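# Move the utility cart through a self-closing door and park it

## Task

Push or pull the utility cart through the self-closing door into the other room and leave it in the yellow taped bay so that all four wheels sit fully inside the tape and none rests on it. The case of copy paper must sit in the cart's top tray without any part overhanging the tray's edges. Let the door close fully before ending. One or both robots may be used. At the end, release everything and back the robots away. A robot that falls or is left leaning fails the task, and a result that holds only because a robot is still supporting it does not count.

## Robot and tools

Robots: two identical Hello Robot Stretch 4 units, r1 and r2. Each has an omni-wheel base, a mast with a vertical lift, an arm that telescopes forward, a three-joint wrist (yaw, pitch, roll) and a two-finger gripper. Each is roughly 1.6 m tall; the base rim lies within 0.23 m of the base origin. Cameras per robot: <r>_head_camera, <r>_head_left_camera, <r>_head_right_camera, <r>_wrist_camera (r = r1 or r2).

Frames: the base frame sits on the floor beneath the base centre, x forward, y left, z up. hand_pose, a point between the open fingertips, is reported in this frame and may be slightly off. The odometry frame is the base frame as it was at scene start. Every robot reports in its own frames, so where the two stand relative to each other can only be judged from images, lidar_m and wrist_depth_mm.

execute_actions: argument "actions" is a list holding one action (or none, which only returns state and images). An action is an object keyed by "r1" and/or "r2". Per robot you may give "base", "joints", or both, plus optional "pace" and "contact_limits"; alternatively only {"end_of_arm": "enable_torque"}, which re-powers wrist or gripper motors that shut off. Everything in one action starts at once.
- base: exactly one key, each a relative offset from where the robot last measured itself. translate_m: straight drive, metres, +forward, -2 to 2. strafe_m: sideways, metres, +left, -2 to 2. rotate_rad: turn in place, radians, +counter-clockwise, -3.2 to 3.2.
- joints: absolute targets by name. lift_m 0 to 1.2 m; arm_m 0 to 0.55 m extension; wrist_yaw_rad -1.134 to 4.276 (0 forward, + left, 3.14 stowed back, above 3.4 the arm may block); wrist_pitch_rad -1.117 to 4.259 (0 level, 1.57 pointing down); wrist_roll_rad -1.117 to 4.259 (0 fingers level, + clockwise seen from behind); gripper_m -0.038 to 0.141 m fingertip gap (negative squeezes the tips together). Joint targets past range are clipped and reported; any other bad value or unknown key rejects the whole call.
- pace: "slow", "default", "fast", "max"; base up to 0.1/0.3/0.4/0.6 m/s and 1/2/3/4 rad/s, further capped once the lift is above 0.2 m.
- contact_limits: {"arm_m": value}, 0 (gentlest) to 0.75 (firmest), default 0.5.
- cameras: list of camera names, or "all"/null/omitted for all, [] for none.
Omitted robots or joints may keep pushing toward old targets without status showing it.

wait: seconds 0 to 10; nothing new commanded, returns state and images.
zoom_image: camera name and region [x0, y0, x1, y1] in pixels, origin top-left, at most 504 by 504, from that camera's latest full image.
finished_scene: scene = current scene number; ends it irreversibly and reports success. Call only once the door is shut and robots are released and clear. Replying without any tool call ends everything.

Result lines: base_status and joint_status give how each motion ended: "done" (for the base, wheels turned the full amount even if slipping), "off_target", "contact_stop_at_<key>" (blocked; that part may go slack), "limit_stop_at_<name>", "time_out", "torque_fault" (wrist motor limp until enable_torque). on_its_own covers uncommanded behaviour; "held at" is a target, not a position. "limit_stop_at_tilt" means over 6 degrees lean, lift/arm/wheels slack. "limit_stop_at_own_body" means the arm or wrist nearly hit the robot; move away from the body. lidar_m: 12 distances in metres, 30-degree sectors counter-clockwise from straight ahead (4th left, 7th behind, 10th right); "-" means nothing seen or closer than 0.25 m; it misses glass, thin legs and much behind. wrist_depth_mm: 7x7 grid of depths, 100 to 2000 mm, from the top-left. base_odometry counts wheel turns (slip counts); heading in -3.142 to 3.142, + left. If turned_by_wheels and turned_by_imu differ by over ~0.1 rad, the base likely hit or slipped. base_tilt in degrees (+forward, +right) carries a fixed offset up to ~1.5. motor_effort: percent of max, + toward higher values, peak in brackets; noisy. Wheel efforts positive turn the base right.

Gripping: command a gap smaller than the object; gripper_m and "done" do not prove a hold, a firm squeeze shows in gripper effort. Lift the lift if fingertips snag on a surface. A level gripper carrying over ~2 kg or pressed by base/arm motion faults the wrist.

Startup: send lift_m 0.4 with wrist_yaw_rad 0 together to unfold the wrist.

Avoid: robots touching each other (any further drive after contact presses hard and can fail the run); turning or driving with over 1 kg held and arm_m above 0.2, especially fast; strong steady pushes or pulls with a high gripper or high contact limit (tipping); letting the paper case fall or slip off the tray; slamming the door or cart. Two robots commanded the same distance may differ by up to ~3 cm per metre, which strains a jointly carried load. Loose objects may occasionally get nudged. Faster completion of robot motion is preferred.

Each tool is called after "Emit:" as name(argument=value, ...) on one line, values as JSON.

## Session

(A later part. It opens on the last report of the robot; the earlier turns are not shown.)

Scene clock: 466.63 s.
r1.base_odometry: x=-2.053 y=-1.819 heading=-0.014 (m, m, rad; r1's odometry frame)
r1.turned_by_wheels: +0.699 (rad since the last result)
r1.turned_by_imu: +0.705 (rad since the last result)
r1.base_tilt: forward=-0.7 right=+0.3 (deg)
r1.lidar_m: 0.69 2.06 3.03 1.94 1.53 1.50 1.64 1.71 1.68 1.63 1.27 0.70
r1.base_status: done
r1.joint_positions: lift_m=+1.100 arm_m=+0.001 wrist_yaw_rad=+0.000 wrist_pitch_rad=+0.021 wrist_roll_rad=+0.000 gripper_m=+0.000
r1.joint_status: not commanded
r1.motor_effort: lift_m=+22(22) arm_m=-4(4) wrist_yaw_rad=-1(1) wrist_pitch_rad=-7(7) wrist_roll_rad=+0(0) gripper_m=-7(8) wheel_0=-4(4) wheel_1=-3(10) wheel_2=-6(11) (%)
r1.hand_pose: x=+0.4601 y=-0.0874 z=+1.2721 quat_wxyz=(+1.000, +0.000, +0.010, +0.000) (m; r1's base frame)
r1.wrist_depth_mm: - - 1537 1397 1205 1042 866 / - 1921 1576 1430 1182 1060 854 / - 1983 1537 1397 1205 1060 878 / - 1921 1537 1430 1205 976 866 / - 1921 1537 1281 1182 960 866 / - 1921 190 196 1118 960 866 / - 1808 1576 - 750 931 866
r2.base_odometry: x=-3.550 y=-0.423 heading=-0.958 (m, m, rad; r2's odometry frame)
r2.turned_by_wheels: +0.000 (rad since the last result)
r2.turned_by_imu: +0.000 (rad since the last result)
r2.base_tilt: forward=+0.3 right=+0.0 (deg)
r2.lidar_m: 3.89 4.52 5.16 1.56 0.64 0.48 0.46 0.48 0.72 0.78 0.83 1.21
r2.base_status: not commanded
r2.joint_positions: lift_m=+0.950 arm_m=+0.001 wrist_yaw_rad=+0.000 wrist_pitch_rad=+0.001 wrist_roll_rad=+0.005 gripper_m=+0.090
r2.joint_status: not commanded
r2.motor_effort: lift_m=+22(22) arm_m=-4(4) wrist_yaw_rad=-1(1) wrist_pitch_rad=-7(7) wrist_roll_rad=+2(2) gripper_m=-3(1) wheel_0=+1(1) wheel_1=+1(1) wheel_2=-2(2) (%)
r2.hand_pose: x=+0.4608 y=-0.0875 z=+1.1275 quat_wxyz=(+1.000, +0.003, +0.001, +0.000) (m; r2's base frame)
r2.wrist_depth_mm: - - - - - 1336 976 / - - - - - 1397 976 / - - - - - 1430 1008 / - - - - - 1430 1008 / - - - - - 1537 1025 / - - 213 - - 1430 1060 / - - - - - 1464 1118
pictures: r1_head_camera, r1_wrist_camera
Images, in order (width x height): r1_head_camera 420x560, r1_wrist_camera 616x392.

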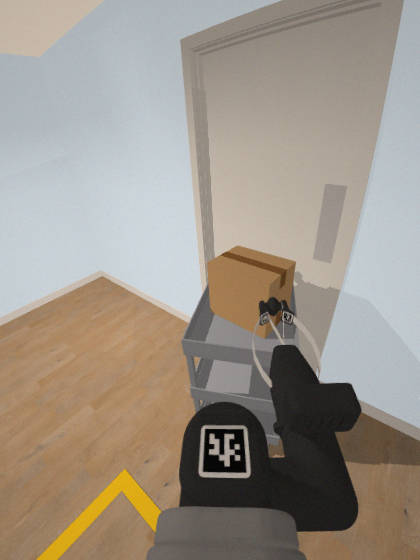

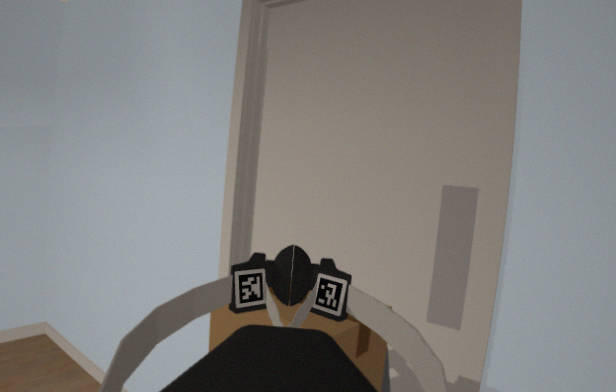

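Emit:
execute_actions(actions=[], cameras=["r1_head_camera","r1_wrist_camera","r1_head_left_camera"])

Scene clock: 489.73 s.
r1.base_odometry: x=-2.053 y=-1.819 heading=-0.014 (m, m, rad; r1's odometry frame)
r1.turned_by_wheels: +0.000 (rad since the last result)
r1.turned_by_imu: -0.001 (rad since the last result)
r1.base_tilt: forward=-0.7 right=+0.2 (deg)
r1.lidar_m: 0.70 2.05 3.03 1.95 1.53 1.49 1.64 1.72 1.70 1.63 1.26 0.69
r1.base_status: done
r1.joint_positions: lift_m=+1.100 arm_m=+0.001 wrist_yaw_rad=+0.000 wrist_pitch_rad=+0.021 wrist_roll_rad=+0.000 gripper_m=+0.000
r1.joint_status: not commanded
r1.motor_effort: lift_m=+22(22) arm_m=-4(4) wrist_yaw_rad=-1(1) wrist_pitch_rad=-7(7) wrist_roll_rad=-1(0) gripper_m=-6(8) wheel_0=-4(4) wheel_1=-3(10) wheel_2=-5(11) (%)
r1.hand_pose: x=+0.4601 y=-0.0874 z=+1.2721 quat_wxyz=(+1.000, +0.000, +0.010, +0.000) (m; r1's base frame)
r1.wrist_depth_mm: - 1921 1618 1430 1205 1042 878 / - 1921 1537 1366 1182 1025 866 / - 1983 1537 1397 1160 1060 866 / - 1921 1576 1366 1205 976 891 / - 1921 1499 1308 1205 976 878 / - 1863 190 196 1138 976 866 / - 1863 1576 - 759 976 866
r2.base_odometry: x=-3.550 y=-0.423 heading=-0.958 (m, m, rad; r2's odometry frame)
r2.turned_by_wheels: +0.000 (rad since the last result)
r2.turned_by_imu: -0.001 (rad since the last result)
r2.base_tilt: forward=+0.3 right=+0.2 (deg)
r2.lidar_m: 3.91 4.51 5.16 1.55 0.63 0.47 0.46 0.49 0.73 0.77 0.84 1.20
r2.base_status: not commanded
r2.joint_positions: lift_m=+0.950 arm_m=+0.001 wrist_yaw_rad=+0.000 wrist_pitch_rad=+0.001 wrist_roll_rad=+0.005 gripper_m=+0.090
r2.joint_status: not commanded
r2.motor_effort: lift_m=+22(22) arm_m=-5(4) wrist_yaw_rad=-1(1) wrist_pitch_rad=-9(7) wrist_roll_rad=+3(2) gripper_m=-1(1) wheel_0=+1(1) wheel_1=+1(1) wheel_2=-2(2) (%)
r2.hand_pose: x=+0.4608 y=-0.0875 z=+1.1275 quat_wxyz=(+1.000, +0.003, +0.001, +0.000) (m; r2's base frame)
r2.wrist_depth_mm: - - - - - 1308 976 / - - - - - 1366 976 / - - - - - 1397 991 / - - - - - 1499 1008 / - - - - - 1537 1025 / - - 213 - - 1397 1042 / - - - - - 1464 1098
pictures: r1_head_camera, r1_head_left_camera, r1_wrist_camera
Images, in order (width x height): r1_head_camera 420x560, r1_head_left_camera 420x672, r1_wrist_camera 616x392.

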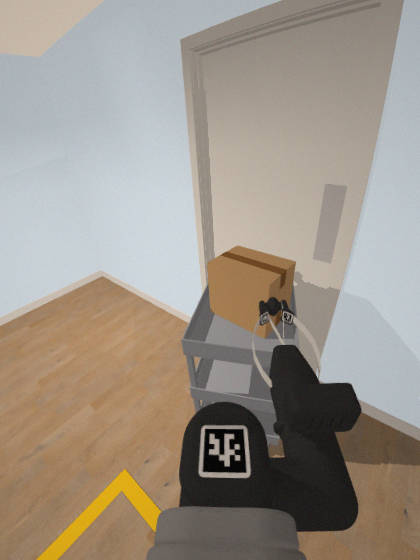

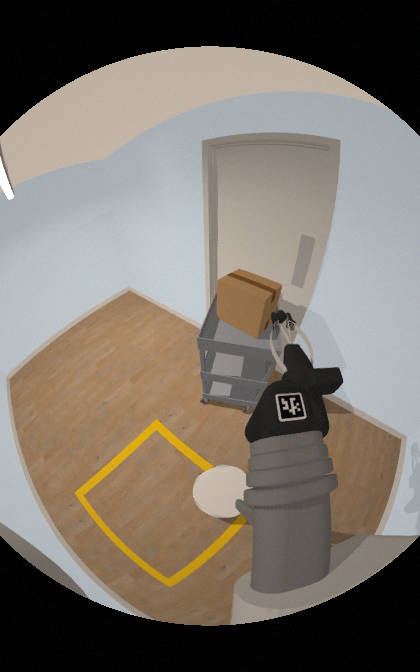

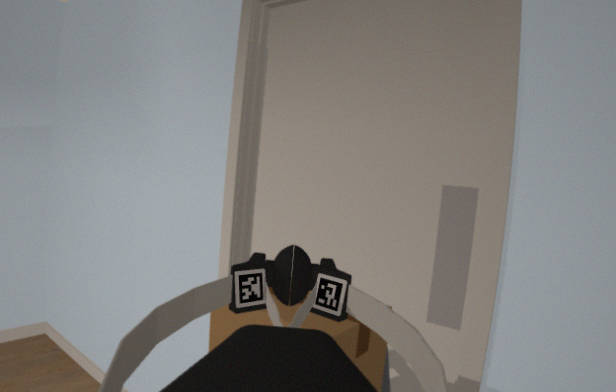

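Emit:
execute_actions(actions=[{"r1":{"base":{"strafe_m":0.06},"joints":{"lift_m":0.86}}}], cameras=[])

Emit:
execute_actions(actions=[{"r1":{"joints":{"arm_m":0.5},"pace":"slow","contact_limits":{"arm_m":0.3}}}], cameras=["r1_head_camera","r1_wrist_camera"])

Scene clock: 501.93 s.
r1.base_odometry: x=-2.053 y=-1.759 heading=-0.014 (m, m, rad; r1's odometry frame)
r1.turned_by_wheels: +0.000 (rad since the last result)
r1.turned_by_imu: -0.002 (rad since the last result)
r1.base_tilt: forward=-0.7 right=+0.3 (deg)
r1.lidar_m: 0.71 2.12 2.98 1.90 1.49 1.47 1.61 1.78 1.74 1.68 1.30 0.72
r1.base_status: done
r1.joint_positions: lift_m=+0.860 arm_m=+0.001 wrist_yaw_rad=+0.000 wrist_pitch_rad=+0.021 wrist_roll_rad=+0.000 gripper_m=+0.000
r1.joint_status: all done
r1.motor_effort: lift_m=+16(20) arm_m=-4(4) wrist_yaw_rad=-1(0) wrist_pitch_rad=-7(7) wrist_roll_rad=-1(0) gripper_m=-8(8) wheel_0=-3(9) wheel_1=+4(11) wheel_2=+0(4) (%)
r1.hand_pose: x=+0.4601 y=-0.0874 z=+1.0325 quat_wxyz=(+1.000, +0.000, +0.010, +0.000) (m; r1's base frame)
r1.wrist_depth_mm: - - 1618 1430 1229 1060 904 / - - 1576 1464 1255 1060 904 / - - 1661 1430 1205 1098 917 / - - 1576 750 1160 1078 917 / - 1983 1576 661 683 1078 904 / - - 190 196 661 1060 917 / 1983 559 539 - 496 976 891
r2.base_odometry: x=-3.550 y=-0.423 heading=-0.958 (m, m, rad; r2's odometry frame)
r2.turned_by_wheels: +0.000 (rad since the last result)
r2.turned_by_imu: -0.001 (rad since the last result)
r2.base_tilt: forward=+0.2 right=+0.0 (deg)
r2.lidar_m: 3.91 4.52 5.16 1.60 0.64 0.48 0.46 0.50 0.72 0.78 0.81 1.21
r2.base_status: not commanded
r2.joint_positions: lift_m=+0.950 arm_m=+0.001 wrist_yaw_rad=+0.000 wrist_pitch_rad=+0.001 wrist_roll_rad=+0.005 gripper_m=+0.090
r2.joint_status: not commanded
r2.motor_effort: lift_m=+22(22) arm_m=-5(4) wrist_yaw_rad=-1(1) wrist_pitch_rad=-7(6) wrist_roll_rad=+1(2) gripper_m=-2(3) wheel_0=+1(1) wheel_1=+1(1) wheel_2=-2(2) (%)
r2.hand_pose: x=+0.4608 y=-0.0875 z=+1.1275 quat_wxyz=(+1.000, +0.003, +0.001, +0.000) (m; r2's base frame)
r2.wrist_depth_mm: - - - - - 1336 976 / - - - - - 1397 960 / - - - - - 1430 991 / - - - - - 1430 1025 / - - - - - 1464 1060 / - - 213 - - 1430 1060 / - - - - - 1430 1118
pictures: none
No camera images: the call's "cameras" was empty. Leave "cameras" out to get every camera's image.

Scene clock: 508.20 s.
r1.base_odometry: x=-2.053 y=-1.759 heading=-0.013 (m, m, rad; r1's odometry frame)
r1.turned_by_wheels: +0.001 (rad since the last result)
r1.turned_by_imu: -0.002 (rad since the last result)
r1.base_tilt: forward=-0.7 right=+0.2 (deg)
r1.lidar_m: 0.73 2.12 2.98 1.91 1.49 1.47 1.63 1.77 1.73 1.65 1.29 0.73
r1.base_status: not commanded
r1.joint_positions: lift_m=+0.860 arm_m=+0.499 wrist_yaw_rad=+0.001 wrist_pitch_rad=+0.021 wrist_roll_rad=+0.000 gripper_m=+0.000
r1.joint_status: all done
r1.motor_effort: lift_m=+16(16) arm_m=+6(11) wrist_yaw_rad=-3(7) wrist_pitch_rad=-7(7) wrist_roll_rad=+0(0) gripper_m=-6(7) wheel_0=+4(4) wheel_1=+4(4) wheel_2=+0(0) (%)
r1.contact_limits: arm_m 0.3
r1.hand_pose: x=+0.9584 y=-0.0871 z=+1.0325 quat_wxyz=(+1.000, +0.000, +0.010, +0.000) (m; r1's base frame)
r1.wrist_depth_mm: 1618 1308 1008 946 788 699 627 / 1661 1308 1008 946 788 691 615 / 1661 1281 1025 917 820 691 621 / 1661 1308 320 384 778 691 621 / 1661 1255 294 228 208 183 166 / 1661 1255 191 194 198 179 163 / 1661 1182 306 - 207 179 -
r2.base_odometry: x=-3.550 y=-0.423 heading=-0.958 (m, m, rad; r2's odometry frame)
r2.turned_by_wheels: +0.000 (rad since the last result)
r2.turned_by_imu: -0.002 (rad since the last result)
r2.base_tilt: forward=+0.2 right=+0.0 (deg)
r2.lidar_m: 3.88 4.53 5.15 1.54 0.63 0.46 0.46 0.49 0.70 0.79 0.82 1.18
r2.base_status: not commanded
r2.joint_positions: lift_m=+0.950 arm_m=+0.001 wrist_yaw_rad=+0.000 wrist_pitch_rad=+0.001 wrist_roll_rad=+0.005 gripper_m=+0.090
r2.joint_status: not commanded
r2.motor_effort: lift_m=+22(22) arm_m=-5(4) wrist_yaw_rad=-2(0) wrist_pitch_rad=-7(7) wrist_roll_rad=+1(2) gripper_m=-2(1) wheel_0=+1(1) wheel_1=+1(1) wheel_2=-2(2) (%)
r2.hand_pose: x=+0.4608 y=-0.0875 z=+1.1275 quat_wxyz=(+1.000, +0.003, +0.001, +0.000) (m; r2's base frame)
r2.wrist_depth_mm: - - - - - 1336 976 / - - - - - 1366 976 / - - - - - 1397 1008 / - - - - - 1499 1008 / - - - - - 1499 1042 / - - 213 - - 1430 1025 / - - - - - 1464 1118
pictures: r1_head_camera, r1_wrist_camera
Images, in order (width x height): r1_head_camera 420x560, r1_wrist_camera 616x392.

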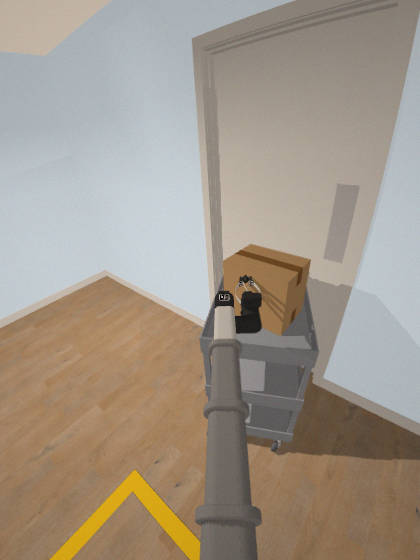

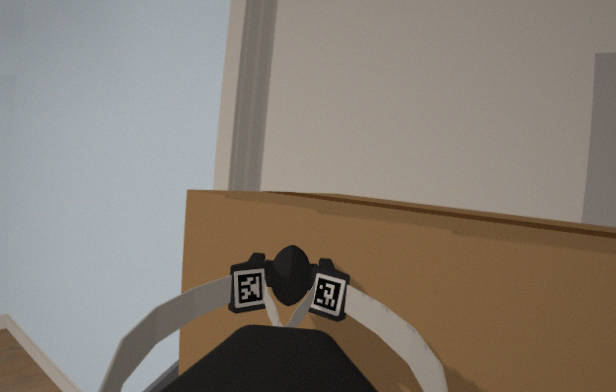

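Emit:
execute_actions(actions=[{"r1":{"base":{"strafe_m":-0.16},"joints":{"arm_m":0.35}}}], cameras=[])

Emit:
execute_actions(actions=[{"r1":{"joints":{"arm_m":0.55},"pace":"slow","contact_limits":{"arm_m":0.4}}}], cameras=["r1_head_camera","r1_wrist_camera"])

Scene clock: 516.60 s.
r1.base_odometry: x=-2.055 y=-1.919 heading=-0.013 (m, m, rad; r1's odometry frame)
r1.turned_by_wheels: +0.000 (rad since the last result)
r1.turned_by_imu: -0.002 (rad since the last result)
r1.base_tilt: forward=-0.6 right=+0.3 (deg)
r1.lidar_m: 0.69 0.78 3.10 2.03 1.60 1.55 1.70 1.64 1.61 1.52 1.20 1.17
r1.base_status: done
r1.joint_positions: lift_m=+0.860 arm_m=+0.351 wrist_yaw_rad=+0.000 wrist_pitch_rad=+0.021 wrist_roll_rad=+0.000 gripper_m=+0.000
r1.joint_status: all done
r1.motor_effort: lift_m=+16(16) arm_m=-5(4) wrist_yaw_rad=-1(4) wrist_pitch_rad=-7(7) wrist_roll_rad=-1(0) gripper_m=-5(7) wheel_0=+3(10) wheel_1=-4(11) wheel_2=+0(0) (%)
r1.hand_pose: x=+0.8102 y=-0.0874 z=+1.0325 quat_wxyz=(+1.000, +0.000, +0.010, +0.000) (m; r1's base frame)
r1.wrist_depth_mm: 1756 1308 1138 976 842 715 580 / 1808 1308 1118 960 820 715 574 / 1708 1308 1118 960 842 723 574 / 1708 427 342 389 788 715 574 / 1756 407 319 283 449 715 574 / 1756 410 190 197 433 715 585 / 480 377 330 - 421 732 591
r2.base_odometry: x=-3.550 y=-0.423 heading=-0.958 (m, m, rad; r2's odometry frame)
r2.turned_by_wheels: +0.000 (rad since the last result)
r2.turned_by_imu: -0.001 (rad since the last result)
r2.base_tilt: forward=+0.2 right=+0.0 (deg)
r2.lidar_m: 3.90 4.53 5.16 1.59 0.64 0.47 0.45 0.48 0.72 0.77 0.86 1.20
r2.base_status: not commanded
r2.joint_positions: lift_m=+0.950 arm_m=+0.001 wrist_yaw_rad=+0.000 wrist_pitch_rad=+0.001 wrist_roll_rad=+0.005 gripper_m=+0.090
r2.joint_status: not commanded
r2.motor_effort: lift_m=+22(22) arm_m=-4(4) wrist_yaw_rad=-1(0) wrist_pitch_rad=-9(8) wrist_roll_rad=+1(2) gripper_m=-2(2) wheel_0=+1(1) wheel_1=+1(1) wheel_2=-2(2) (%)
r2.hand_pose: x=+0.4608 y=-0.0875 z=+1.1275 quat_wxyz=(+1.000, +0.003, +0.001, +0.000) (m; r2's base frame)
r2.wrist_depth_mm: - - - - - 1336 976 / - - - - - 1366 976 / - - - - - 1464 991 / - - - - - 1430 1008 / - - - - - 1464 1025 / - - 215 - - 1430 1042 / - - - - - 1464 1118
pictures: none
No camera images: the call's "cameras" was empty. Leave "cameras" out to get every camera's image.

Scene clock: 519.87 s.
r1.base_odometry: x=-2.055 y=-1.919 heading=-0.014 (m, m, rad; r1's odometry frame)
r1.turned_by_wheels: +0.000 (rad since the last result)
r1.turned_by_imu: -0.001 (rad since the last result)
r1.base_tilt: forward=-0.7 right=+0.3 (deg)
r1.lidar_m: 0.72 0.83 3.11 2.02 1.59 1.56 1.70 1.64 1.60 1.56 1.22 1.19
r1.base_status: not commanded
r1.joint_positions: lift_m=+0.860 arm_m=+0.546 wrist_yaw_rad=-0.013 wrist_pitch_rad=+0.020 wrist_roll_rad=+0.000 gripper_m=+0.000
r1.joint_status: all done
joint sent to its limit — the command would take r1.arm_m past its upper limit, so that joint was sent only as far as its limit.
r1.on_its_own: wrist_yaw_rad is at rest, and its effort (+37) is outside its rest range (-13 to +13)
r1.motor_effort: lift_m=+16(16) arm_m=+10(16) wrist_yaw_rad=+37(37) wrist_pitch_rad=-7(7) wrist_roll_rad=+0(0) gripper_m=-7(8) wheel_0=+2(3) wheel_1=-2(4) wheel_2=-5(5) (%)
r1.contact_limits: arm_m 0.4
r1.hand_pose: x=+1.0043 y=-0.0912 z=+1.0326 quat_wxyz=(+1.000, +0.000, +0.010, -0.007) (m; r1's base frame)
r1.wrist_depth_mm: 1281 991 891 759 654 569 512 / 1308 991 904 759 654 569 517 / 1255 976 904 759 654 564 517 / 332 293 285 394 640 564 517 / 327 281 246 229 627 569 508 / 329 282 188 195 615 569 517 / 329 272 251 - 525 569 508
r2.base_odometry: x=-3.550 y=-0.423 heading=-0.958 (m, m, rad; r2's odometry frame)
r2.turned_by_wheels: +0.000 (rad since the last result)
r2.turned_by_imu: -0.001 (rad since the last result)
r2.base_tilt: forward=+0.1 right=+0.2 (deg)
r2.lidar_m: 3.89 4.49 5.16 1.55 0.65 0.47 0.45 0.49 0.72 0.77 0.82 1.20
r2.base_status: not commanded
r2.joint_positions: lift_m=+0.950 arm_m=+0.001 wrist_yaw_rad=+0.000 wrist_pitch_rad=+0.001 wrist_roll_rad=+0.005 gripper_m=+0.090
r2.joint_status: not commanded
r2.motor_effort: lift_m=+22(22) arm_m=-5(4) wrist_yaw_rad=+0(1) wrist_pitch_rad=-6(8) wrist_roll_rad=+3(2) gripper_m=-1(2) wheel_0=+1(1) wheel_1=+1(1) wheel_2=-2(2) (%)
r2.hand_pose: x=+0.4608 y=-0.0875 z=+1.1275 quat_wxyz=(+1.000, +0.003, +0.001, +0.000) (m; r2's base frame)
r2.wrist_depth_mm: - - - - - 1336 976 / - - - - - 1397 960 / - - - - - 1397 1008 / - - - - - 1430 1008 / - - - - - 1499 1025 / - - 215 - - 1430 1042 / - - - - - 1430 1118
pictures: r1_head_camera, r1_wrist_camera
Images, in order (width x height): r1_head_camera 420x560, r1_wrist_camera 616x392.

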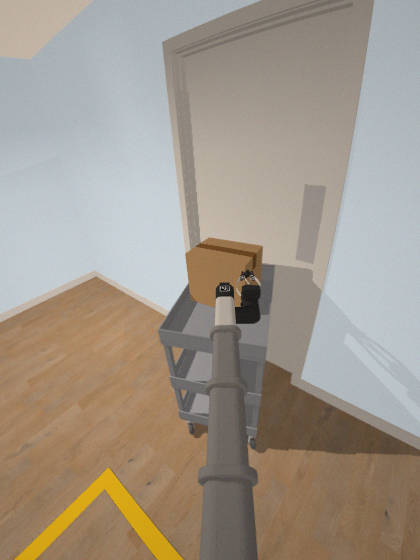

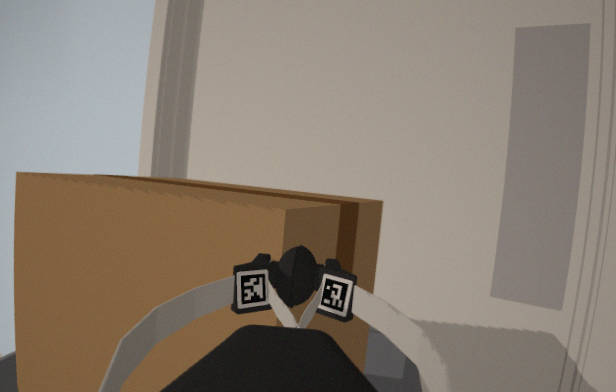

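Emit:
execute_actions(actions=[{"r1":{"base":{"strafe_m":0.06},"joints":{"arm_m":0.45}}}], cameras=[])

Emit:
execute_actions(actions=[{"r1":{"base":{"translate_m":0.2},"pace":"slow"}}], cameras=["r1_head_camera","r1_wrist_camera"])

Scene clock: 526.17 s.
r1.base_odometry: x=-2.054 y=-1.859 heading=-0.014 (m, m, rad; r1's odometry frame)
r1.turned_by_wheels: +0.000 (rad since the last result)
r1.turned_by_imu: -0.004 (rad since the last result)
r1.base_tilt: forward=-0.6 right=+0.3 (deg)
r1.lidar_m: 0.72 0.84 3.06 1.99 1.56 1.53 1.67 1.70 1.66 1.60 1.24 0.75
r1.base_status: done
r1.joint_positions: lift_m=+0.860 arm_m=+0.451 wrist_yaw_rad=+0.000 wrist_pitch_rad=+0.021 wrist_roll_rad=+0.000 gripper_m=+0.000
r1.joint_status: all done
r1.motor_effort: lift_m=+16(16) arm_m=-5(9) wrist_yaw_rad=+0(38) wrist_pitch_rad=-7(7) wrist_roll_rad=+0(1) gripper_m=-7(10) wheel_0=-4(19) wheel_1=+2(10) wheel_2=-2(4) (%)
r1.hand_pose: x=+0.9101 y=-0.0875 z=+1.0325 quat_wxyz=(+1.000, +0.000, +0.010, +0.000) (m; r1's base frame)
r1.wrist_depth_mm: 1618 1229 1025 904 778 668 609 / 1576 1229 1025 904 778 683 609 / 1618 1205 1025 904 759 683 609 / 1618 455 404 392 750 676 609 / 1576 442 389 329 439 668 603 / 1537 449 190 196 410 668 609 / 445 433 394 - 384 661 609
r2.base_odometry: x=-3.550 y=-0.423 heading=-0.958 (m, m, rad; r2's odometry frame)
r2.turned_by_wheels: +0.000 (rad since the last result)
r2.turned_by_imu: -0.001 (rad since the last result)
r2.base_tilt: forward=+0.3 right=+0.2 (deg)
r2.lidar_m: 3.88 4.54 5.15 1.57 0.62 0.49 0.45 0.48 0.68 0.76 0.79 1.20
r2.base_status: not commanded
r2.joint_positions: lift_m=+0.950 arm_m=+0.001 wrist_yaw_rad=+0.000 wrist_pitch_rad=+0.001 wrist_roll_rad=+0.005 gripper_m=+0.090
r2.joint_status: not commanded
r2.motor_effort: lift_m=+22(22) arm_m=-5(5) wrist_yaw_rad=-1(2) wrist_pitch_rad=-9(8) wrist_roll_rad=+3(0) gripper_m=-3(2) wheel_0=+1(1) wheel_1=+2(1) wheel_2=-2(2) (%)
r2.hand_pose: x=+0.4608 y=-0.0875 z=+1.1275 quat_wxyz=(+1.000, +0.003, +0.001, +0.000) (m; r2's base frame)
r2.wrist_depth_mm: - - - - - 1308 976 / - - - - - 1397 960 / - - - - - 1397 991 / - - - - - 1464 1008 / - - - - - 1499 1042 / - - 214 - - 1430 1060 / - - - - - 1430 1098
pictures: none
No camera images: the call's "cameras" was empty. Leave "cameras" out to get every camera's image.

Scene clock: 529.43 s.
r1.base_odometry: x=-1.855 y=-1.862 heading=-0.014 (m, m, rad; r1's odometry frame)
r1.turned_by_wheels: +0.000 (rad since the last result)
r1.turned_by_imu: +0.008 (rad since the last result)
r1.base_tilt: forward=-0.7 right=+0.2 (deg)
r1.lidar_m: 0.55 0.64 2.94 2.16 1.71 1.68 1.83 1.81 1.78 1.39 1.08 0.55
r1.base_status: done
r1.joint_positions: lift_m=+0.860 arm_m=+0.449 wrist_yaw_rad=-0.010 wrist_pitch_rad=+0.021 wrist_roll_rad=+0.000 gripper_m=+0.000
r1.joint_status: not commanded
r1.on_its_own: wrist_yaw_rad is at rest, and its effort (+28) is outside its rest range (-13 to +13)
r1.motor_effort: lift_m=+16(16) arm_m=+4(4) wrist_yaw_rad=+28(33) wrist_pitch_rad=-7(9) wrist_roll_rad=-1(0) gripper_m=-4(8) wheel_0=+7(11) wheel_1=+7(11) wheel_2=-15(19) (%)
r1.hand_pose: x=+0.9078 y=-0.0903 z=+1.0325 quat_wxyz=(+1.000, +0.000, +0.010, -0.005) (m; r1's base frame)
r1.wrist_depth_mm: 1205 946 820 715 609 530 480 / 1255 946 831 715 609 530 484 / 1182 946 831 715 609 535 484 / 1118 278 279 379 585 530 480 / 293 272 253 233 223 517 484 / 296 273 191 196 218 521 480 / 296 270 257 - 224 512 480
r2.base_odometry: x=-3.550 y=-0.423 heading=-0.958 (m, m, rad; r2's odometry frame)
r2.turned_by_wheels: +0.000 (rad since the last result)
r2.turned_by_imu: -0.001 (rad since the last result)
r2.base_tilt: forward=+0.3 right=+0.2 (deg)
r2.lidar_m: 3.88 4.52 5.13 1.56 0.64 0.47 0.46 0.49 0.72 0.77 0.82 1.22
r2.base_status: not commanded
r2.joint_positions: lift_m=+0.950 arm_m=+0.001 wrist_yaw_rad=+0.000 wrist_pitch_rad=+0.001 wrist_roll_rad=+0.005 gripper_m=+0.090
r2.joint_status: not commanded
r2.motor_effort: lift_m=+22(22) arm_m=-5(5) wrist_yaw_rad=-1(1) wrist_pitch_rad=-7(8) wrist_roll_rad=+3(3) gripper_m=-1(2) wheel_0=+1(1) wheel_1=+1(1) wheel_2=-2(2) (%)
r2.hand_pose: x=+0.4608 y=-0.0875 z=+1.1275 quat_wxyz=(+1.000, +0.003, +0.001, +0.000) (m; r2's base frame)
r2.wrist_depth_mm: - - - - - 1366 976 / - - - - - 1366 960 / - - - - - 1430 1008 / - - - - - 1430 1008 / - - - - - 1464 1025 / - - 215 - - 1430 1042 / - - - - - 1499 1098
pictures: r1_head_camera, r1_wrist_camera
Images, in order (width x height): r1_head_camera 420x560, r1_wrist_camera 616x392.

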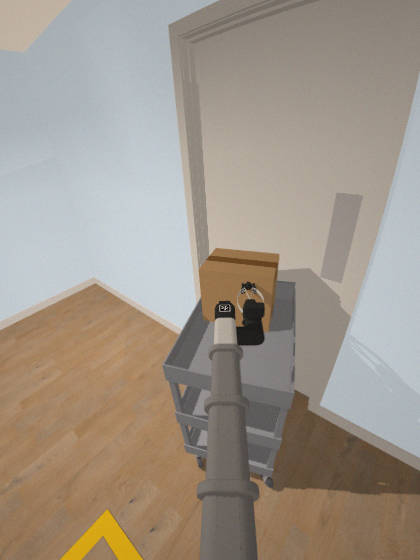

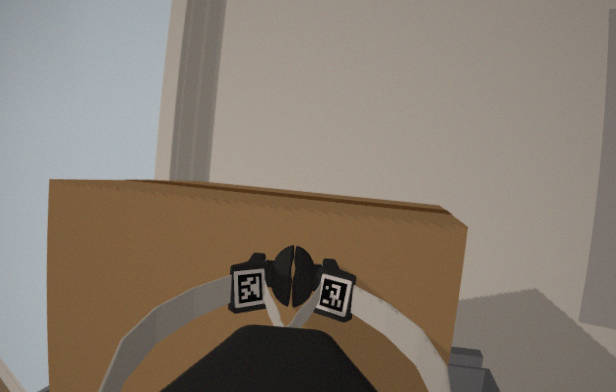

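Emit:
execute_actions(actions=[{"r1":{"base":{"translate_m":0.08},"pace":"slow"}}], cameras=[])

Emit:
execute_actions(actions=[{"r1":{"joints":{"arm_m":0.1,"lift_m":1.15,"wrist_pitch_rad":0.6}}}], cameras=["r1_head_camera","r1_wrist_camera"])

Scene clock: 535.90 s.
r1.base_odometry: x=-1.775 y=-1.863 heading=-0.013 (m, m, rad; r1's odometry frame)
r1.turned_by_wheels: +0.001 (rad since the last result)
r1.turned_by_imu: +0.007 (rad since the last result)
r1.base_tilt: forward=-0.7 right=+0.3 (deg)
r1.lidar_m: 0.50 0.64 2.89 2.23 1.76 1.73 1.89 1.85 1.81 1.30 1.03 0.67
r1.base_status: done
r1.joint_positions: lift_m=+0.860 arm_m=+0.449 wrist_yaw_rad=+0.001 wrist_pitch_rad=+0.021 wrist_roll_rad=+0.000 gripper_m=+0.000
r1.joint_status: not commanded
r1.motor_effort: lift_m=+16(16) arm_m=+4(4) wrist_yaw_rad=-3(37) wrist_pitch_rad=-7(8) wrist_roll_rad=+0(1) gripper_m=-7(5) wheel_0=+12(12) wheel_1=+10(11) wheel_2=-9(23) (%)
r1.hand_pose: x=+0.9087 y=-0.0872 z=+1.0325 quat_wxyz=(+1.000, +0.000, +0.010, +0.000) (m; r1's base frame)
r1.wrist_depth_mm: 1138 878 741 661 559 480 439 / 1160 866 750 647 559 480 436 / 1160 854 768 654 564 484 436 / 1160 307 283 384 535 484 436 / 1138 297 262 229 215 473 433 / 1160 298 191 193 210 484 439 / 1138 286 268 - 216 469 430
r2.base_odometry: x=-3.550 y=-0.423 heading=-0.958 (m, m, rad; r2's odometry frame)
r2.turned_by_wheels: +0.000 (rad since the last result)
r2.turned_by_imu: -0.001 (rad since the last result)
r2.base_tilt: forward=+0.3 right=+0.1 (deg)
r2.lidar_m: 3.87 4.52 5.17 1.53 0.63 0.46 0.47 0.47 0.73 0.77 0.82 1.19
r2.base_status: not commanded
r2.joint_positions: lift_m=+0.950 arm_m=+0.001 wrist_yaw_rad=+0.000 wrist_pitch_rad=+0.001 wrist_roll_rad=+0.005 gripper_m=+0.090
r2.joint_status: not commanded
r2.motor_effort: lift_m=+22(22) arm_m=-5(5) wrist_yaw_rad=+0(2) wrist_pitch_rad=-6(7) wrist_roll_rad=+2(2) gripper_m=-4(3) wheel_0=+1(1) wheel_1=+1(1) wheel_2=-2(2) (%)
r2.hand_pose: x=+0.4608 y=-0.0875 z=+1.1275 quat_wxyz=(+1.000, +0.003, +0.001, +0.000) (m; r2's base frame)
r2.wrist_depth_mm: - - - - - 1308 991 / - - - - - 1397 946 / - - - - - 1366 991 / - - - - - 1537 1008 / - - - - - 1499 1042 / - - 213 - - 1430 1060 / - - - - - 1464 1118
pictures: none
No camera images: the call's "cameras" was empty. Leave "cameras" out to get every camera's image.

Scene clock: 538.17 s.
r1.base_odometry: x=-1.775 y=-1.863 heading=-0.014 (m, m, rad; r1's odometry frame)
r1.turned_by_wheels: -0.001 (rad since the last result)
r1.turned_by_imu: -0.002 (rad since the last result)
r1.base_tilt: forward=-0.7 right=+0.2 (deg)
r1.lidar_m: 0.47 0.62 2.87 2.24 1.77 1.75 1.90 1.87 1.83 1.30 1.01 0.69
r1.base_status: not commanded
r1.joint_positions: lift_m=+1.150 arm_m=+0.101 wrist_yaw_rad=+0.000 wrist_pitch_rad=+0.602 wrist_roll_rad=+0.000 gripper_m=+0.000
r1.joint_status: all done
r1.motor_effort: lift_m=+22(21) arm_m=-5(6) wrist_yaw_rad=+0(4) wrist_pitch_rad=-6(7) wrist_roll_rad=+0(0) gripper_m=-7(6) wheel_0=+5(12) wheel_1=+5(10) wheel_2=-7(9) (%)
r1.hand_pose: x=+0.5095 y=-0.0874 z=+1.1646 quat_wxyz=(+0.955, +0.000, +0.297, +0.000) (m; r1's base frame)
r1.wrist_depth_mm: 1756 1336 1060 946 798 691 609 / - 1499 798 759 820 732 647 / - 1661 715 647 878 768 683 / - 1983 798 707 891 842 668 / 1808 715 759 732 831 904 699 / 615 627 190 196 1025 904 741 / 1336 521 580 - 1138 917 788
r2.base_odometry: x=-3.550 y=-0.423 heading=-0.958 (m, m, rad; r2's odometry frame)
r2.turned_by_wheels: +0.000 (rad since the last result)
r2.turned_by_imu: -0.001 (rad since the last result)
r2.base_tilt: forward=+0.1 right=+0.1 (deg)
r2.lidar_m: 3.90 4.53 5.14 1.55 0.64 0.47 0.45 0.48 0.72 0.78 0.84 1.20
r2.base_status: not commanded
r2.joint_positions: lift_m=+0.950 arm_m=+0.001 wrist_yaw_rad=+0.000 wrist_pitch_rad=+0.001 wrist_roll_rad=+0.005 gripper_m=+0.090
r2.joint_status: not commanded
r2.motor_effort: lift_m=+22(22) arm_m=-5(5) wrist_yaw_rad=+0(1) wrist_pitch_rad=-7(7) wrist_roll_rad=+2(2) gripper_m=-4(2) wheel_0=+1(1) wheel_1=+1(1) wheel_2=-2(2) (%)
r2.hand_pose: x=+0.4608 y=-0.0875 z=+1.1275 quat_wxyz=(+1.000, +0.003, +0.001, +0.000) (m; r2's base frame)
r2.wrist_depth_mm: - - - - - 1281 976 / - - - - - 1366 960 / - - - - - 1430 1008 / - - - - - 1430 1008 / - - - - - 1499 1025 / - - 214 - - 1430 1042 / - - - - - 1499 1098
pictures: r1_head_camera, r1_wrist_camera
Images, in order (width x height): r1_head_camera 420x560, r1_wrist_camera 616x392.

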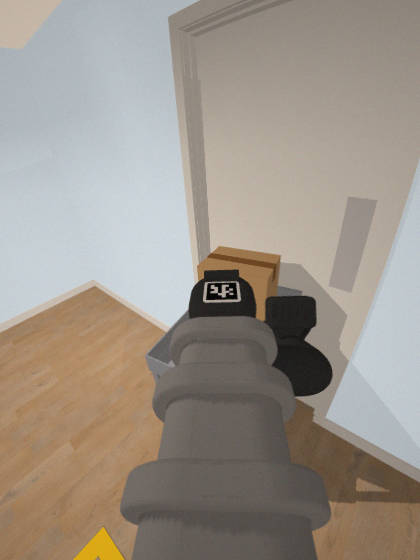

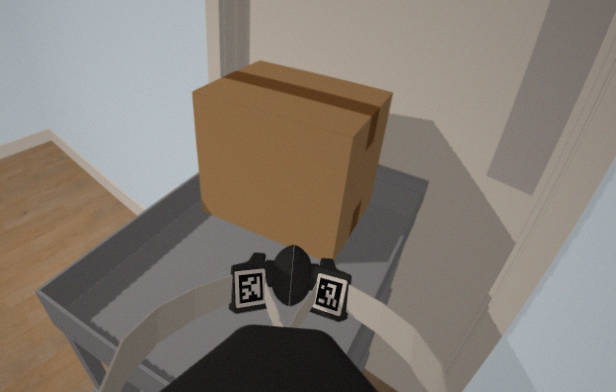

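Emit:
execute_actions(actions=[{"r1":{"base":{"translate_m":-0.35},"joints":{"arm_m":0,"lift_m":0.65,"wrist_pitch_rad":0,"wrist_roll_rad":1.57,"gripper_m":0.14}}}], cameras=["r1_head_camera","r1_head_left_camera"])

Scene clock: 546.97 s.
r1.base_odometry: x=-2.125 y=-1.858 heading=-0.014 (m, m, rad; r1's odometry frame)
r1.turned_by_wheels: +0.000 (rad since the last result)
r1.turned_by_imu: -0.002 (rad since the last result)
r1.base_tilt: forward=-0.6 right=+0.3 (deg)
r1.lidar_m: 0.83 1.05 3.11 1.87 1.49 1.46 1.62 1.64 1.62 1.66 1.29 1.29
r1.base_status: done
r1.joint_positions: lift_m=+0.650 arm_m=+0.001 wrist_yaw_rad=+0.000 wrist_pitch_rad=+0.003 wrist_roll_rad=+1.570 gripper_m=+0.140
r1.joint_status: all done
r1.motor_effort: lift_m=+16(22) arm_m=-4(5) wrist_yaw_rad=-1(1) wrist_pitch_rad=-7(12) wrist_roll_rad=+1(6) gripper_m=-1(6) wheel_0=-4(11) wheel_1=-5(8) wheel_2=+4(15) (%)
r1.hand_pose: x=+0.4602 y=-0.0874 z=+0.8277 quat_wxyz=(+0.708, +0.707, +0.001, -0.001) (m; r1's base frame)
r1.wrist_depth_mm: 1118 1118 1078 1060 991 946 976 / 1229 1205 1205 1205 1160 1138 1118 / 1366 1336 1336 1118 1255 1229 1138 / 1499 1537 1078 699 1255 820 1008 / 1708 1618 1618 676 1336 654 904 / - 1921 1808 707 1008 732 976 / - - - - 976 1397 904
r2.base_odometry: x=-3.550 y=-0.423 heading=-0.958 (m, m, rad; r2's odometry frame)
r2.turned_by_wheels: +0.000 (rad since the last result)
r2.turned_by_imu: -0.001 (rad since the last result)
r2.base_tilt: forward=+0.2 right=+0.0 (deg)
r2.lidar_m: 3.91 4.50 5.16 1.54 0.62 0.48 0.46 0.49 0.71 0.78 0.84 1.19
r2.base_status: not commanded
r2.joint_positions: lift_m=+0.950 arm_m=+0.001 wrist_yaw_rad=+0.000 wrist_pitch_rad=+0.001 wrist_roll_rad=+0.005 gripper_m=+0.090
r2.joint_status: not commanded
r2.motor_effort: lift_m=+22(22) arm_m=-4(5) wrist_yaw_rad=+0(1) wrist_pitch_rad=-7(6) wrist_roll_rad=+2(3) gripper_m=-2(3) wheel_0=+1(1) wheel_1=+1(1) wheel_2=-2(2) (%)
r2.hand_pose: x=+0.4608 y=-0.0875 z=+1.1275 quat_wxyz=(+1.000, +0.003, +0.001, +0.000) (m; r2's base frame)
r2.wrist_depth_mm: - - - - - 1308 976 / - - - - - 1336 960 / - - - - - 1430 991 / - - - - - 1464 1008 / - - - - - 1464 1060 / - - 214 - - 1397 1025 / - - - - - 1430 1118
pictures: r1_head_camera, r1_head_left_camera
Images, in order (width x height): r1_head_camera 420x560, r1_head_left_camera 420x672.

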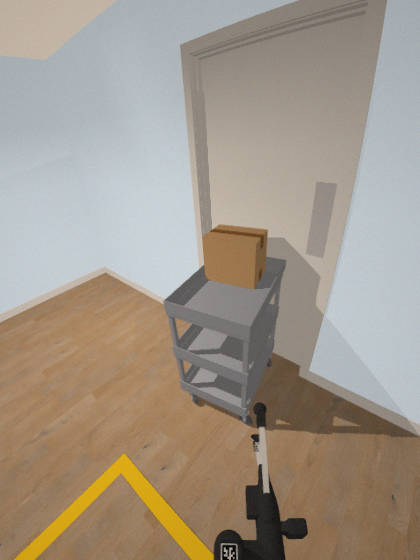

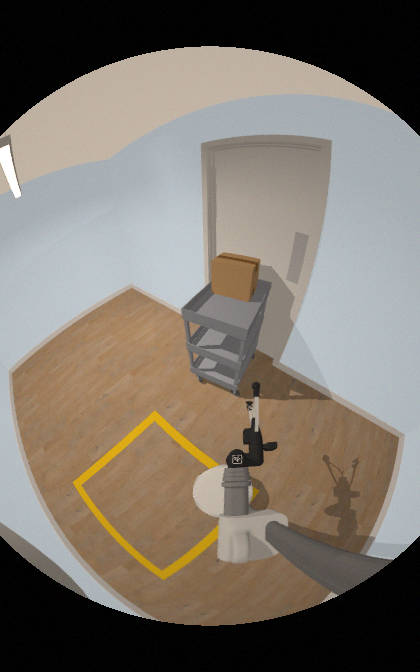

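Emit:
execute_actions(actions=[{"r1":{"base":{"rotate_rad":-0.65}}}], cameras=[])

Emit:
execute_actions(actions=[{"r1":{"base":{"translate_m":-0.2}}}], cameras=[])

Emit:
execute_actions(actions=[{"r1":{"base":{"strafe_m":0.63}}}], cameras=["r1_head_camera","r1_head_left_camera"])

Scene clock: 569.30 s.
r1.base_odometry: x=-2.125 y=-1.858 heading=-0.663 (m, m, rad; r1's odometry frame)
r1.turned_by_wheels: -0.649 (rad since the last result)
r1.turned_by_imu: -0.657 (rad since the last result)
r1.base_tilt: forward=-0.7 right=+0.3 (deg)
r1.lidar_m: 1.28 0.83 0.95 3.10 2.11 1.55 1.48 1.54 1.67 1.59 1.68 1.35
r1.base_status: done
r1.joint_positions: lift_m=+0.650 arm_m=+0.001 wrist_yaw_rad=+0.000 wrist_pitch_rad=+0.003 wrist_roll_rad=+1.570 gripper_m=+0.140
r1.joint_status: not commanded
r1.motor_effort: lift_m=+16(16) arm_m=-4(4) wrist_yaw_rad=-1(1) wrist_pitch_rad=-7(7) wrist_roll_rad=+1(1) gripper_m=+1(1) wheel_0=+4(5) wheel_1=+3(11) wheel_2=+6(12) (%)
r1.hand_pose: x=+0.4602 y=-0.0874 z=+0.8277 quat_wxyz=(+0.708, +0.707, +0.001, -0.001) (m; r1's base frame)
r1.wrist_depth_mm: 1098 1098 1078 1098 1078 1098 1078 / 1098 1098 1098 1078 1060 1078 1098 / 1098 1098 1078 1118 1118 1098 1060 / 1098 1118 1098 1098 1078 1098 1118 / 1118 1118 1118 1118 1118 1118 1098 / 1098 1118 1098 1098 1098 1118 1118 / 1229 1205 1205 - 1229 1205 1098
r2.base_odometry: x=-3.550 y=-0.423 heading=-0.958 (m, m, rad; r2's odometry frame)
r2.turned_by_wheels: +0.000 (rad since the last result)
r2.turned_by_imu: -0.001 (rad since the last result)
r2.base_tilt: forward=+0.2 right=+0.1 (deg)
r2.lidar_m: 3.88 4.50 5.15 1.56 0.62 0.47 0.46 0.49 0.69 0.78 0.85 1.20
r2.base_status: not commanded
r2.joint_positions: lift_m=+0.950 arm_m=+0.001 wrist_yaw_rad=+0.000 wrist_pitch_rad=+0.001 wrist_roll_rad=+0.005 gripper_m=+0.090
r2.joint_status: not commanded
r2.motor_effort: lift_m=+22(22) arm_m=-5(5) wrist_yaw_rad=-2(1) wrist_pitch_rad=-8(7) wrist_roll_rad=+1(2) gripper_m=-2(3) wheel_0=+1(1) wheel_1=+1(1) wheel_2=-2(2) (%)
r2.hand_pose: x=+0.4608 y=-0.0875 z=+1.1275 quat_wxyz=(+1.000, +0.003, +0.001, +0.000) (m; r2's base frame)
r2.wrist_depth_mm: - - - - - 1308 976 / - - - - - 1366 976 / - - - - - 1430 991 / - - - - - 1397 991 / - - - - - 1499 1042 / - - 214 - - 1464 1025 / - - - - - 1499 1118
pictures: none
No camera images: the call's "cameras" was empty. Leave "cameras" out to get every camera's image.

Scene clock: 571.37 s.
r1.base_odometry: x=-2.282 y=-1.735 heading=-0.664 (m, m, rad; r1's odometry frame)
r1.turned_by_wheels: +0.000 (rad since the last result)
r1.turned_by_imu: -0.001 (rad since the last result)
r1.base_tilt: forward=-0.7 right=+0.2 (deg)
r1.lidar_m: 1.46 1.01 1.20 3.10 1.84 1.31 1.27 1.34 1.64 1.59 1.67 1.55
r1.base_status: done
r1.joint_positions: lift_m=+0.650 arm_m=+0.001 wrist_yaw_rad=+0.000 wrist_pitch_rad=+0.003 wrist_roll_rad=+1.570 gripper_m=+0.140
r1.joint_status: not commanded
r1.motor_effort: lift_m=+16(16) arm_m=-4(5) wrist_yaw_rad=-1(1) wrist_pitch_rad=-7(8) wrist_roll_rad=+1(1) gripper_m=+3(1) wheel_0=-4(11) wheel_1=-5(8) wheel_2=+4(13) (%)
r1.hand_pose: x=+0.4602 y=-0.0874 z=+0.8277 quat_wxyz=(+0.708, +0.707, +0.001, -0.001) (m; r1's base frame)
r1.wrist_depth_mm: 1281 1281 1281 1281 1308 1308 1255 / 1281 1281 1281 1308 1336 1308 1255 / 1308 1281 1308 1308 1308 1281 1255 / 1308 1308 1336 1336 1336 1336 1229 / 1281 1308 1336 1281 1308 1336 1205 / 1366 1397 1281 1336 1336 1336 1138 / 1430 1397 1397 - 1430 1397 1160
r2.base_odometry: x=-3.550 y=-0.423 heading=-0.958 (m, m, rad; r2's odometry frame)
r2.turned_by_wheels: +0.000 (rad since the last result)
r2.turned_by_imu: -0.001 (rad since the last result)
r2.base_tilt: forward=+0.2 right=+0.0 (deg)
r2.lidar_m: 3.93 4.51 5.15 1.55 0.65 0.47 0.46 0.49 0.73 0.78 0.85 1.22
r2.base_status: not commanded
r2.joint_positions: lift_m=+0.950 arm_m=+0.001 wrist_yaw_rad=+0.000 wrist_pitch_rad=+0.001 wrist_roll_rad=+0.005 gripper_m=+0.090
r2.joint_status: not commanded
r2.motor_effort: lift_m=+22(22) arm_m=-4(5) wrist_yaw_rad=-1(2) wrist_pitch_rad=-6(7) wrist_roll_rad=+3(3) gripper_m=-2(3) wheel_0=+1(1) wheel_1=+1(1) wheel_2=-2(2) (%)
r2.hand_pose: x=+0.4608 y=-0.0875 z=+1.1275 quat_wxyz=(+1.000, +0.003, +0.001, +0.000) (m; r2's base frame)
r2.wrist_depth_mm: - - - - - 1308 976 / - - - - - 1397 976 / - - - - - 1397 1008 / - - - - - 1499 1025 / - - - - - 1499 1025 / - - 213 - - 1397 1060 / - - - - - 1397 1138
pictures: none
No camera images: the call's "cameras" was empty. Leave "cameras" out to get every camera's image.

Scene clock: 574.80 s.
r1.base_odometry: x=-1.894 y=-1.239 heading=-0.664 (m, m, rad; r1's odometry frame)
r1.turned_by_wheels: +0.000 (rad since the last result)
r1.turned_by_imu: +0.000 (rad since the last result)
r1.base_tilt: forward=-0.7 right=+0.3 (deg)
r1.lidar_m: 0.84 0.85 2.18 2.47 1.80 1.31 1.27 1.32 1.87 2.23 2.12 1.56
r1.base_status: done
r1.joint_positions: lift_m=+0.650 arm_m=+0.001 wrist_yaw_rad=+0.000 wrist_pitch_rad=+0.003 wrist_roll_rad=+1.570 gripper_m=+0.140
r1.joint_status: not commanded
r1.motor_effort: lift_m=+17(17) arm_m=-5(4) wrist_yaw_rad=-1(1) wrist_pitch_rad=-7(7) wrist_roll_rad=+1(1) gripper_m=-1(2) wheel_0=-2(11) wheel_1=+2(13) wheel_2=+0(2) (%)
r1.hand_pose: x=+0.4602 y=-0.0874 z=+0.8276 quat_wxyz=(+0.708, +0.707, +0.001, -0.001) (m; r1's base frame)
r1.wrist_depth_mm: 1308 1281 1281 1308 1281 1308 1255 / 1308 1308 1308 1308 1281 1308 1308 / 1397 1397 1430 1281 1308 1308 1255 / 1430 1397 1397 707 1336 715 991 / 1397 1430 1042 683 1308 699 976 / 1430 1397 1008 676 1060 668 946 / 1366 1308 1397 - 1229 654 931
r2.base_odometry: x=-3.550 y=-0.423 heading=-0.958 (m, m, rad; r2's odometry frame)
r2.turned_by_wheels: +0.000 (rad since the last result)
r2.turned_by_imu: -0.001 (rad since the last result)
r2.base_tilt: forward=+0.2 right=+0.1 (deg)
r2.lidar_m: 3.90 4.53 5.15 1.53 0.64 0.47 0.46 0.50 0.73 0.77 0.81 1.19
r2.base_status: not commanded
r2.joint_positions: lift_m=+0.950 arm_m=+0.001 wrist_yaw_rad=+0.000 wrist_pitch_rad=+0.001 wrist_roll_rad=+0.005 gripper_m=+0.090
r2.joint_status: not commanded
r2.motor_effort: lift_m=+22(22) arm_m=-4(5) wrist_yaw_rad=-1(1) wrist_pitch_rad=-8(7) wrist_roll_rad=+1(3) gripper_m=-2(4) wheel_0=+1(1) wheel_1=+1(1) wheel_2=-2(2) (%)
r2.hand_pose: x=+0.4608 y=-0.0875 z=+1.1275 quat_wxyz=(+1.000, +0.003, +0.001, +0.000) (m; r2's base frame)
r2.wrist_depth_mm: - - - - - 1336 960 / - - - - - 1366 960 / - - - - - 1430 976 / - - - - - 1464 1025 / - - - - - 1499 1025 / - - 213 - - 1430 1060 / - - - - - 1464 1118
pictures: r1_head_camera, r1_head_left_camera
Images, in order (width x height): r1_head_camera 420x560, r1_head_left_camera 420x672.

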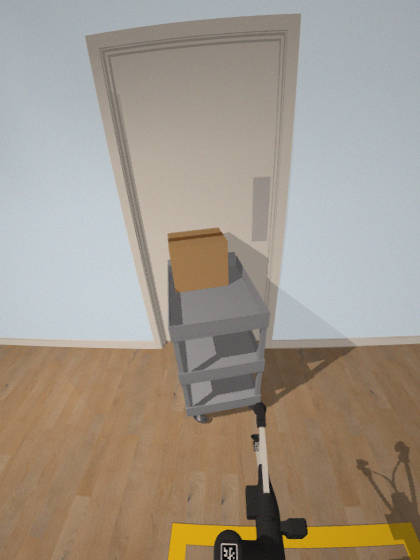

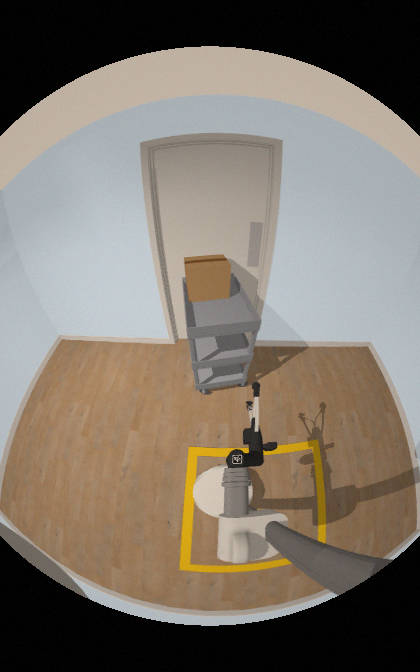

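Emit:
execute_actions(actions=[{"r1":{"base":{"strafe_m":0.12},"joints":{"arm_m":0.46},"pace":"slow"}}], cameras=["r1_head_camera","r1_wrist_camera"])

Scene clock: 586.83 s.
r1.base_odometry: x=-1.820 y=-1.144 heading=-0.664 (m, m, rad; r1's odometry frame)
r1.turned_by_wheels: +0.000 (rad since the last result)
r1.turned_by_imu: -0.003 (rad since the last result)
r1.base_tilt: forward=-0.7 right=+0.3 (deg)
r1.lidar_m: 0.83 1.55 2.17 2.36 1.81 1.32 1.26 1.33 1.86 2.35 2.11 0.94
r1.base_status: done
r1.joint_positions: lift_m=+0.650 arm_m=+0.459 wrist_yaw_rad=+0.000 wrist_pitch_rad=+0.002 wrist_roll_rad=+1.570 gripper_m=+0.140
r1.joint_status: all done
r1.motor_effort: lift_m=+17(17) arm_m=+5(5) wrist_yaw_rad=-1(1) wrist_pitch_rad=-7(8) wrist_roll_rad=+2(2) gripper_m=-2(2) wheel_0=-5(8) wheel_1=+4(8) wheel_2=+0(0) (%)
r1.hand_pose: x=+0.9185 y=-0.0874 z=+0.8277 quat_wxyz=(+0.708, +0.707, +0.001, -0.001) (m; r1's base frame)
r1.wrist_depth_mm: 854 842 809 229 231 831 820 / 904 904 904 224 228 904 820 / 904 904 904 219 220 759 521 / 917 917 597 213 216 759 521 / 931 580 564 208 219 715 512 / 946 559 204 203 203 621 500 / 931 549 549 - 750 634 496
r2.base_odometry: x=-3.550 y=-0.423 heading=-0.958 (m, m, rad; r2's odometry frame)
r2.turned_by_wheels: +0.000 (rad since the last result)
r2.turned_by_imu: -0.002 (rad since the last result)
r2.base_tilt: forward=+0.2 right=+0.1 (deg)
r2.lidar_m: 3.91 4.53 5.14 1.55 0.63 0.47 0.45 0.48 0.70 0.78 0.83 1.18
r2.base_status: not commanded
r2.joint_positions: lift_m=+0.950 arm_m=+0.001 wrist_yaw_rad=+0.000 wrist_pitch_rad=+0.001 wrist_roll_rad=+0.005 gripper_m=+0.090
r2.joint_status: not commanded
r2.motor_effort: lift_m=+22(22) arm_m=-5(4) wrist_yaw_rad=-2(2) wrist_pitch_rad=-8(7) wrist_roll_rad=+1(2) gripper_m=-2(2) wheel_0=+1(1) wheel_1=+1(1) wheel_2=-2(2) (%)
r2.hand_pose: x=+0.4608 y=-0.0875 z=+1.1275 quat_wxyz=(+1.000, +0.003, +0.001, +0.000) (m; r2's base frame)
r2.wrist_depth_mm: - - - - - 1366 960 / - - - - - 1366 976 / - - - - - 1430 976 / - - - - - 1464 1025 / - - - - - 1499 1025 / - - 213 - - 1499 1060 / - - - - - 1464 1118
pictures: r1_head_camera, r1_wrist_camera
Images, in order (width x height): r1_head_camera 420x560, r1_wrist_camera 616x392.

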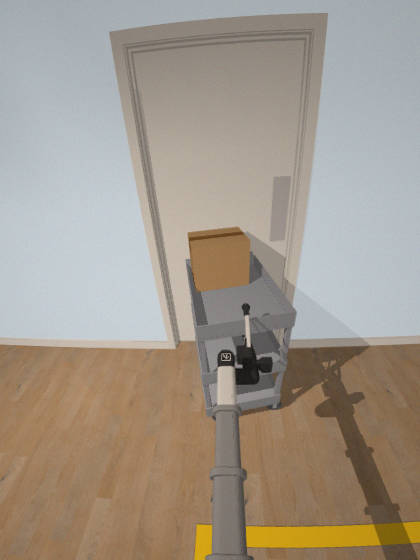

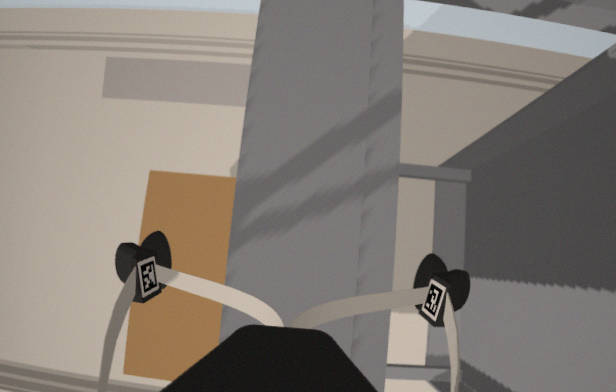

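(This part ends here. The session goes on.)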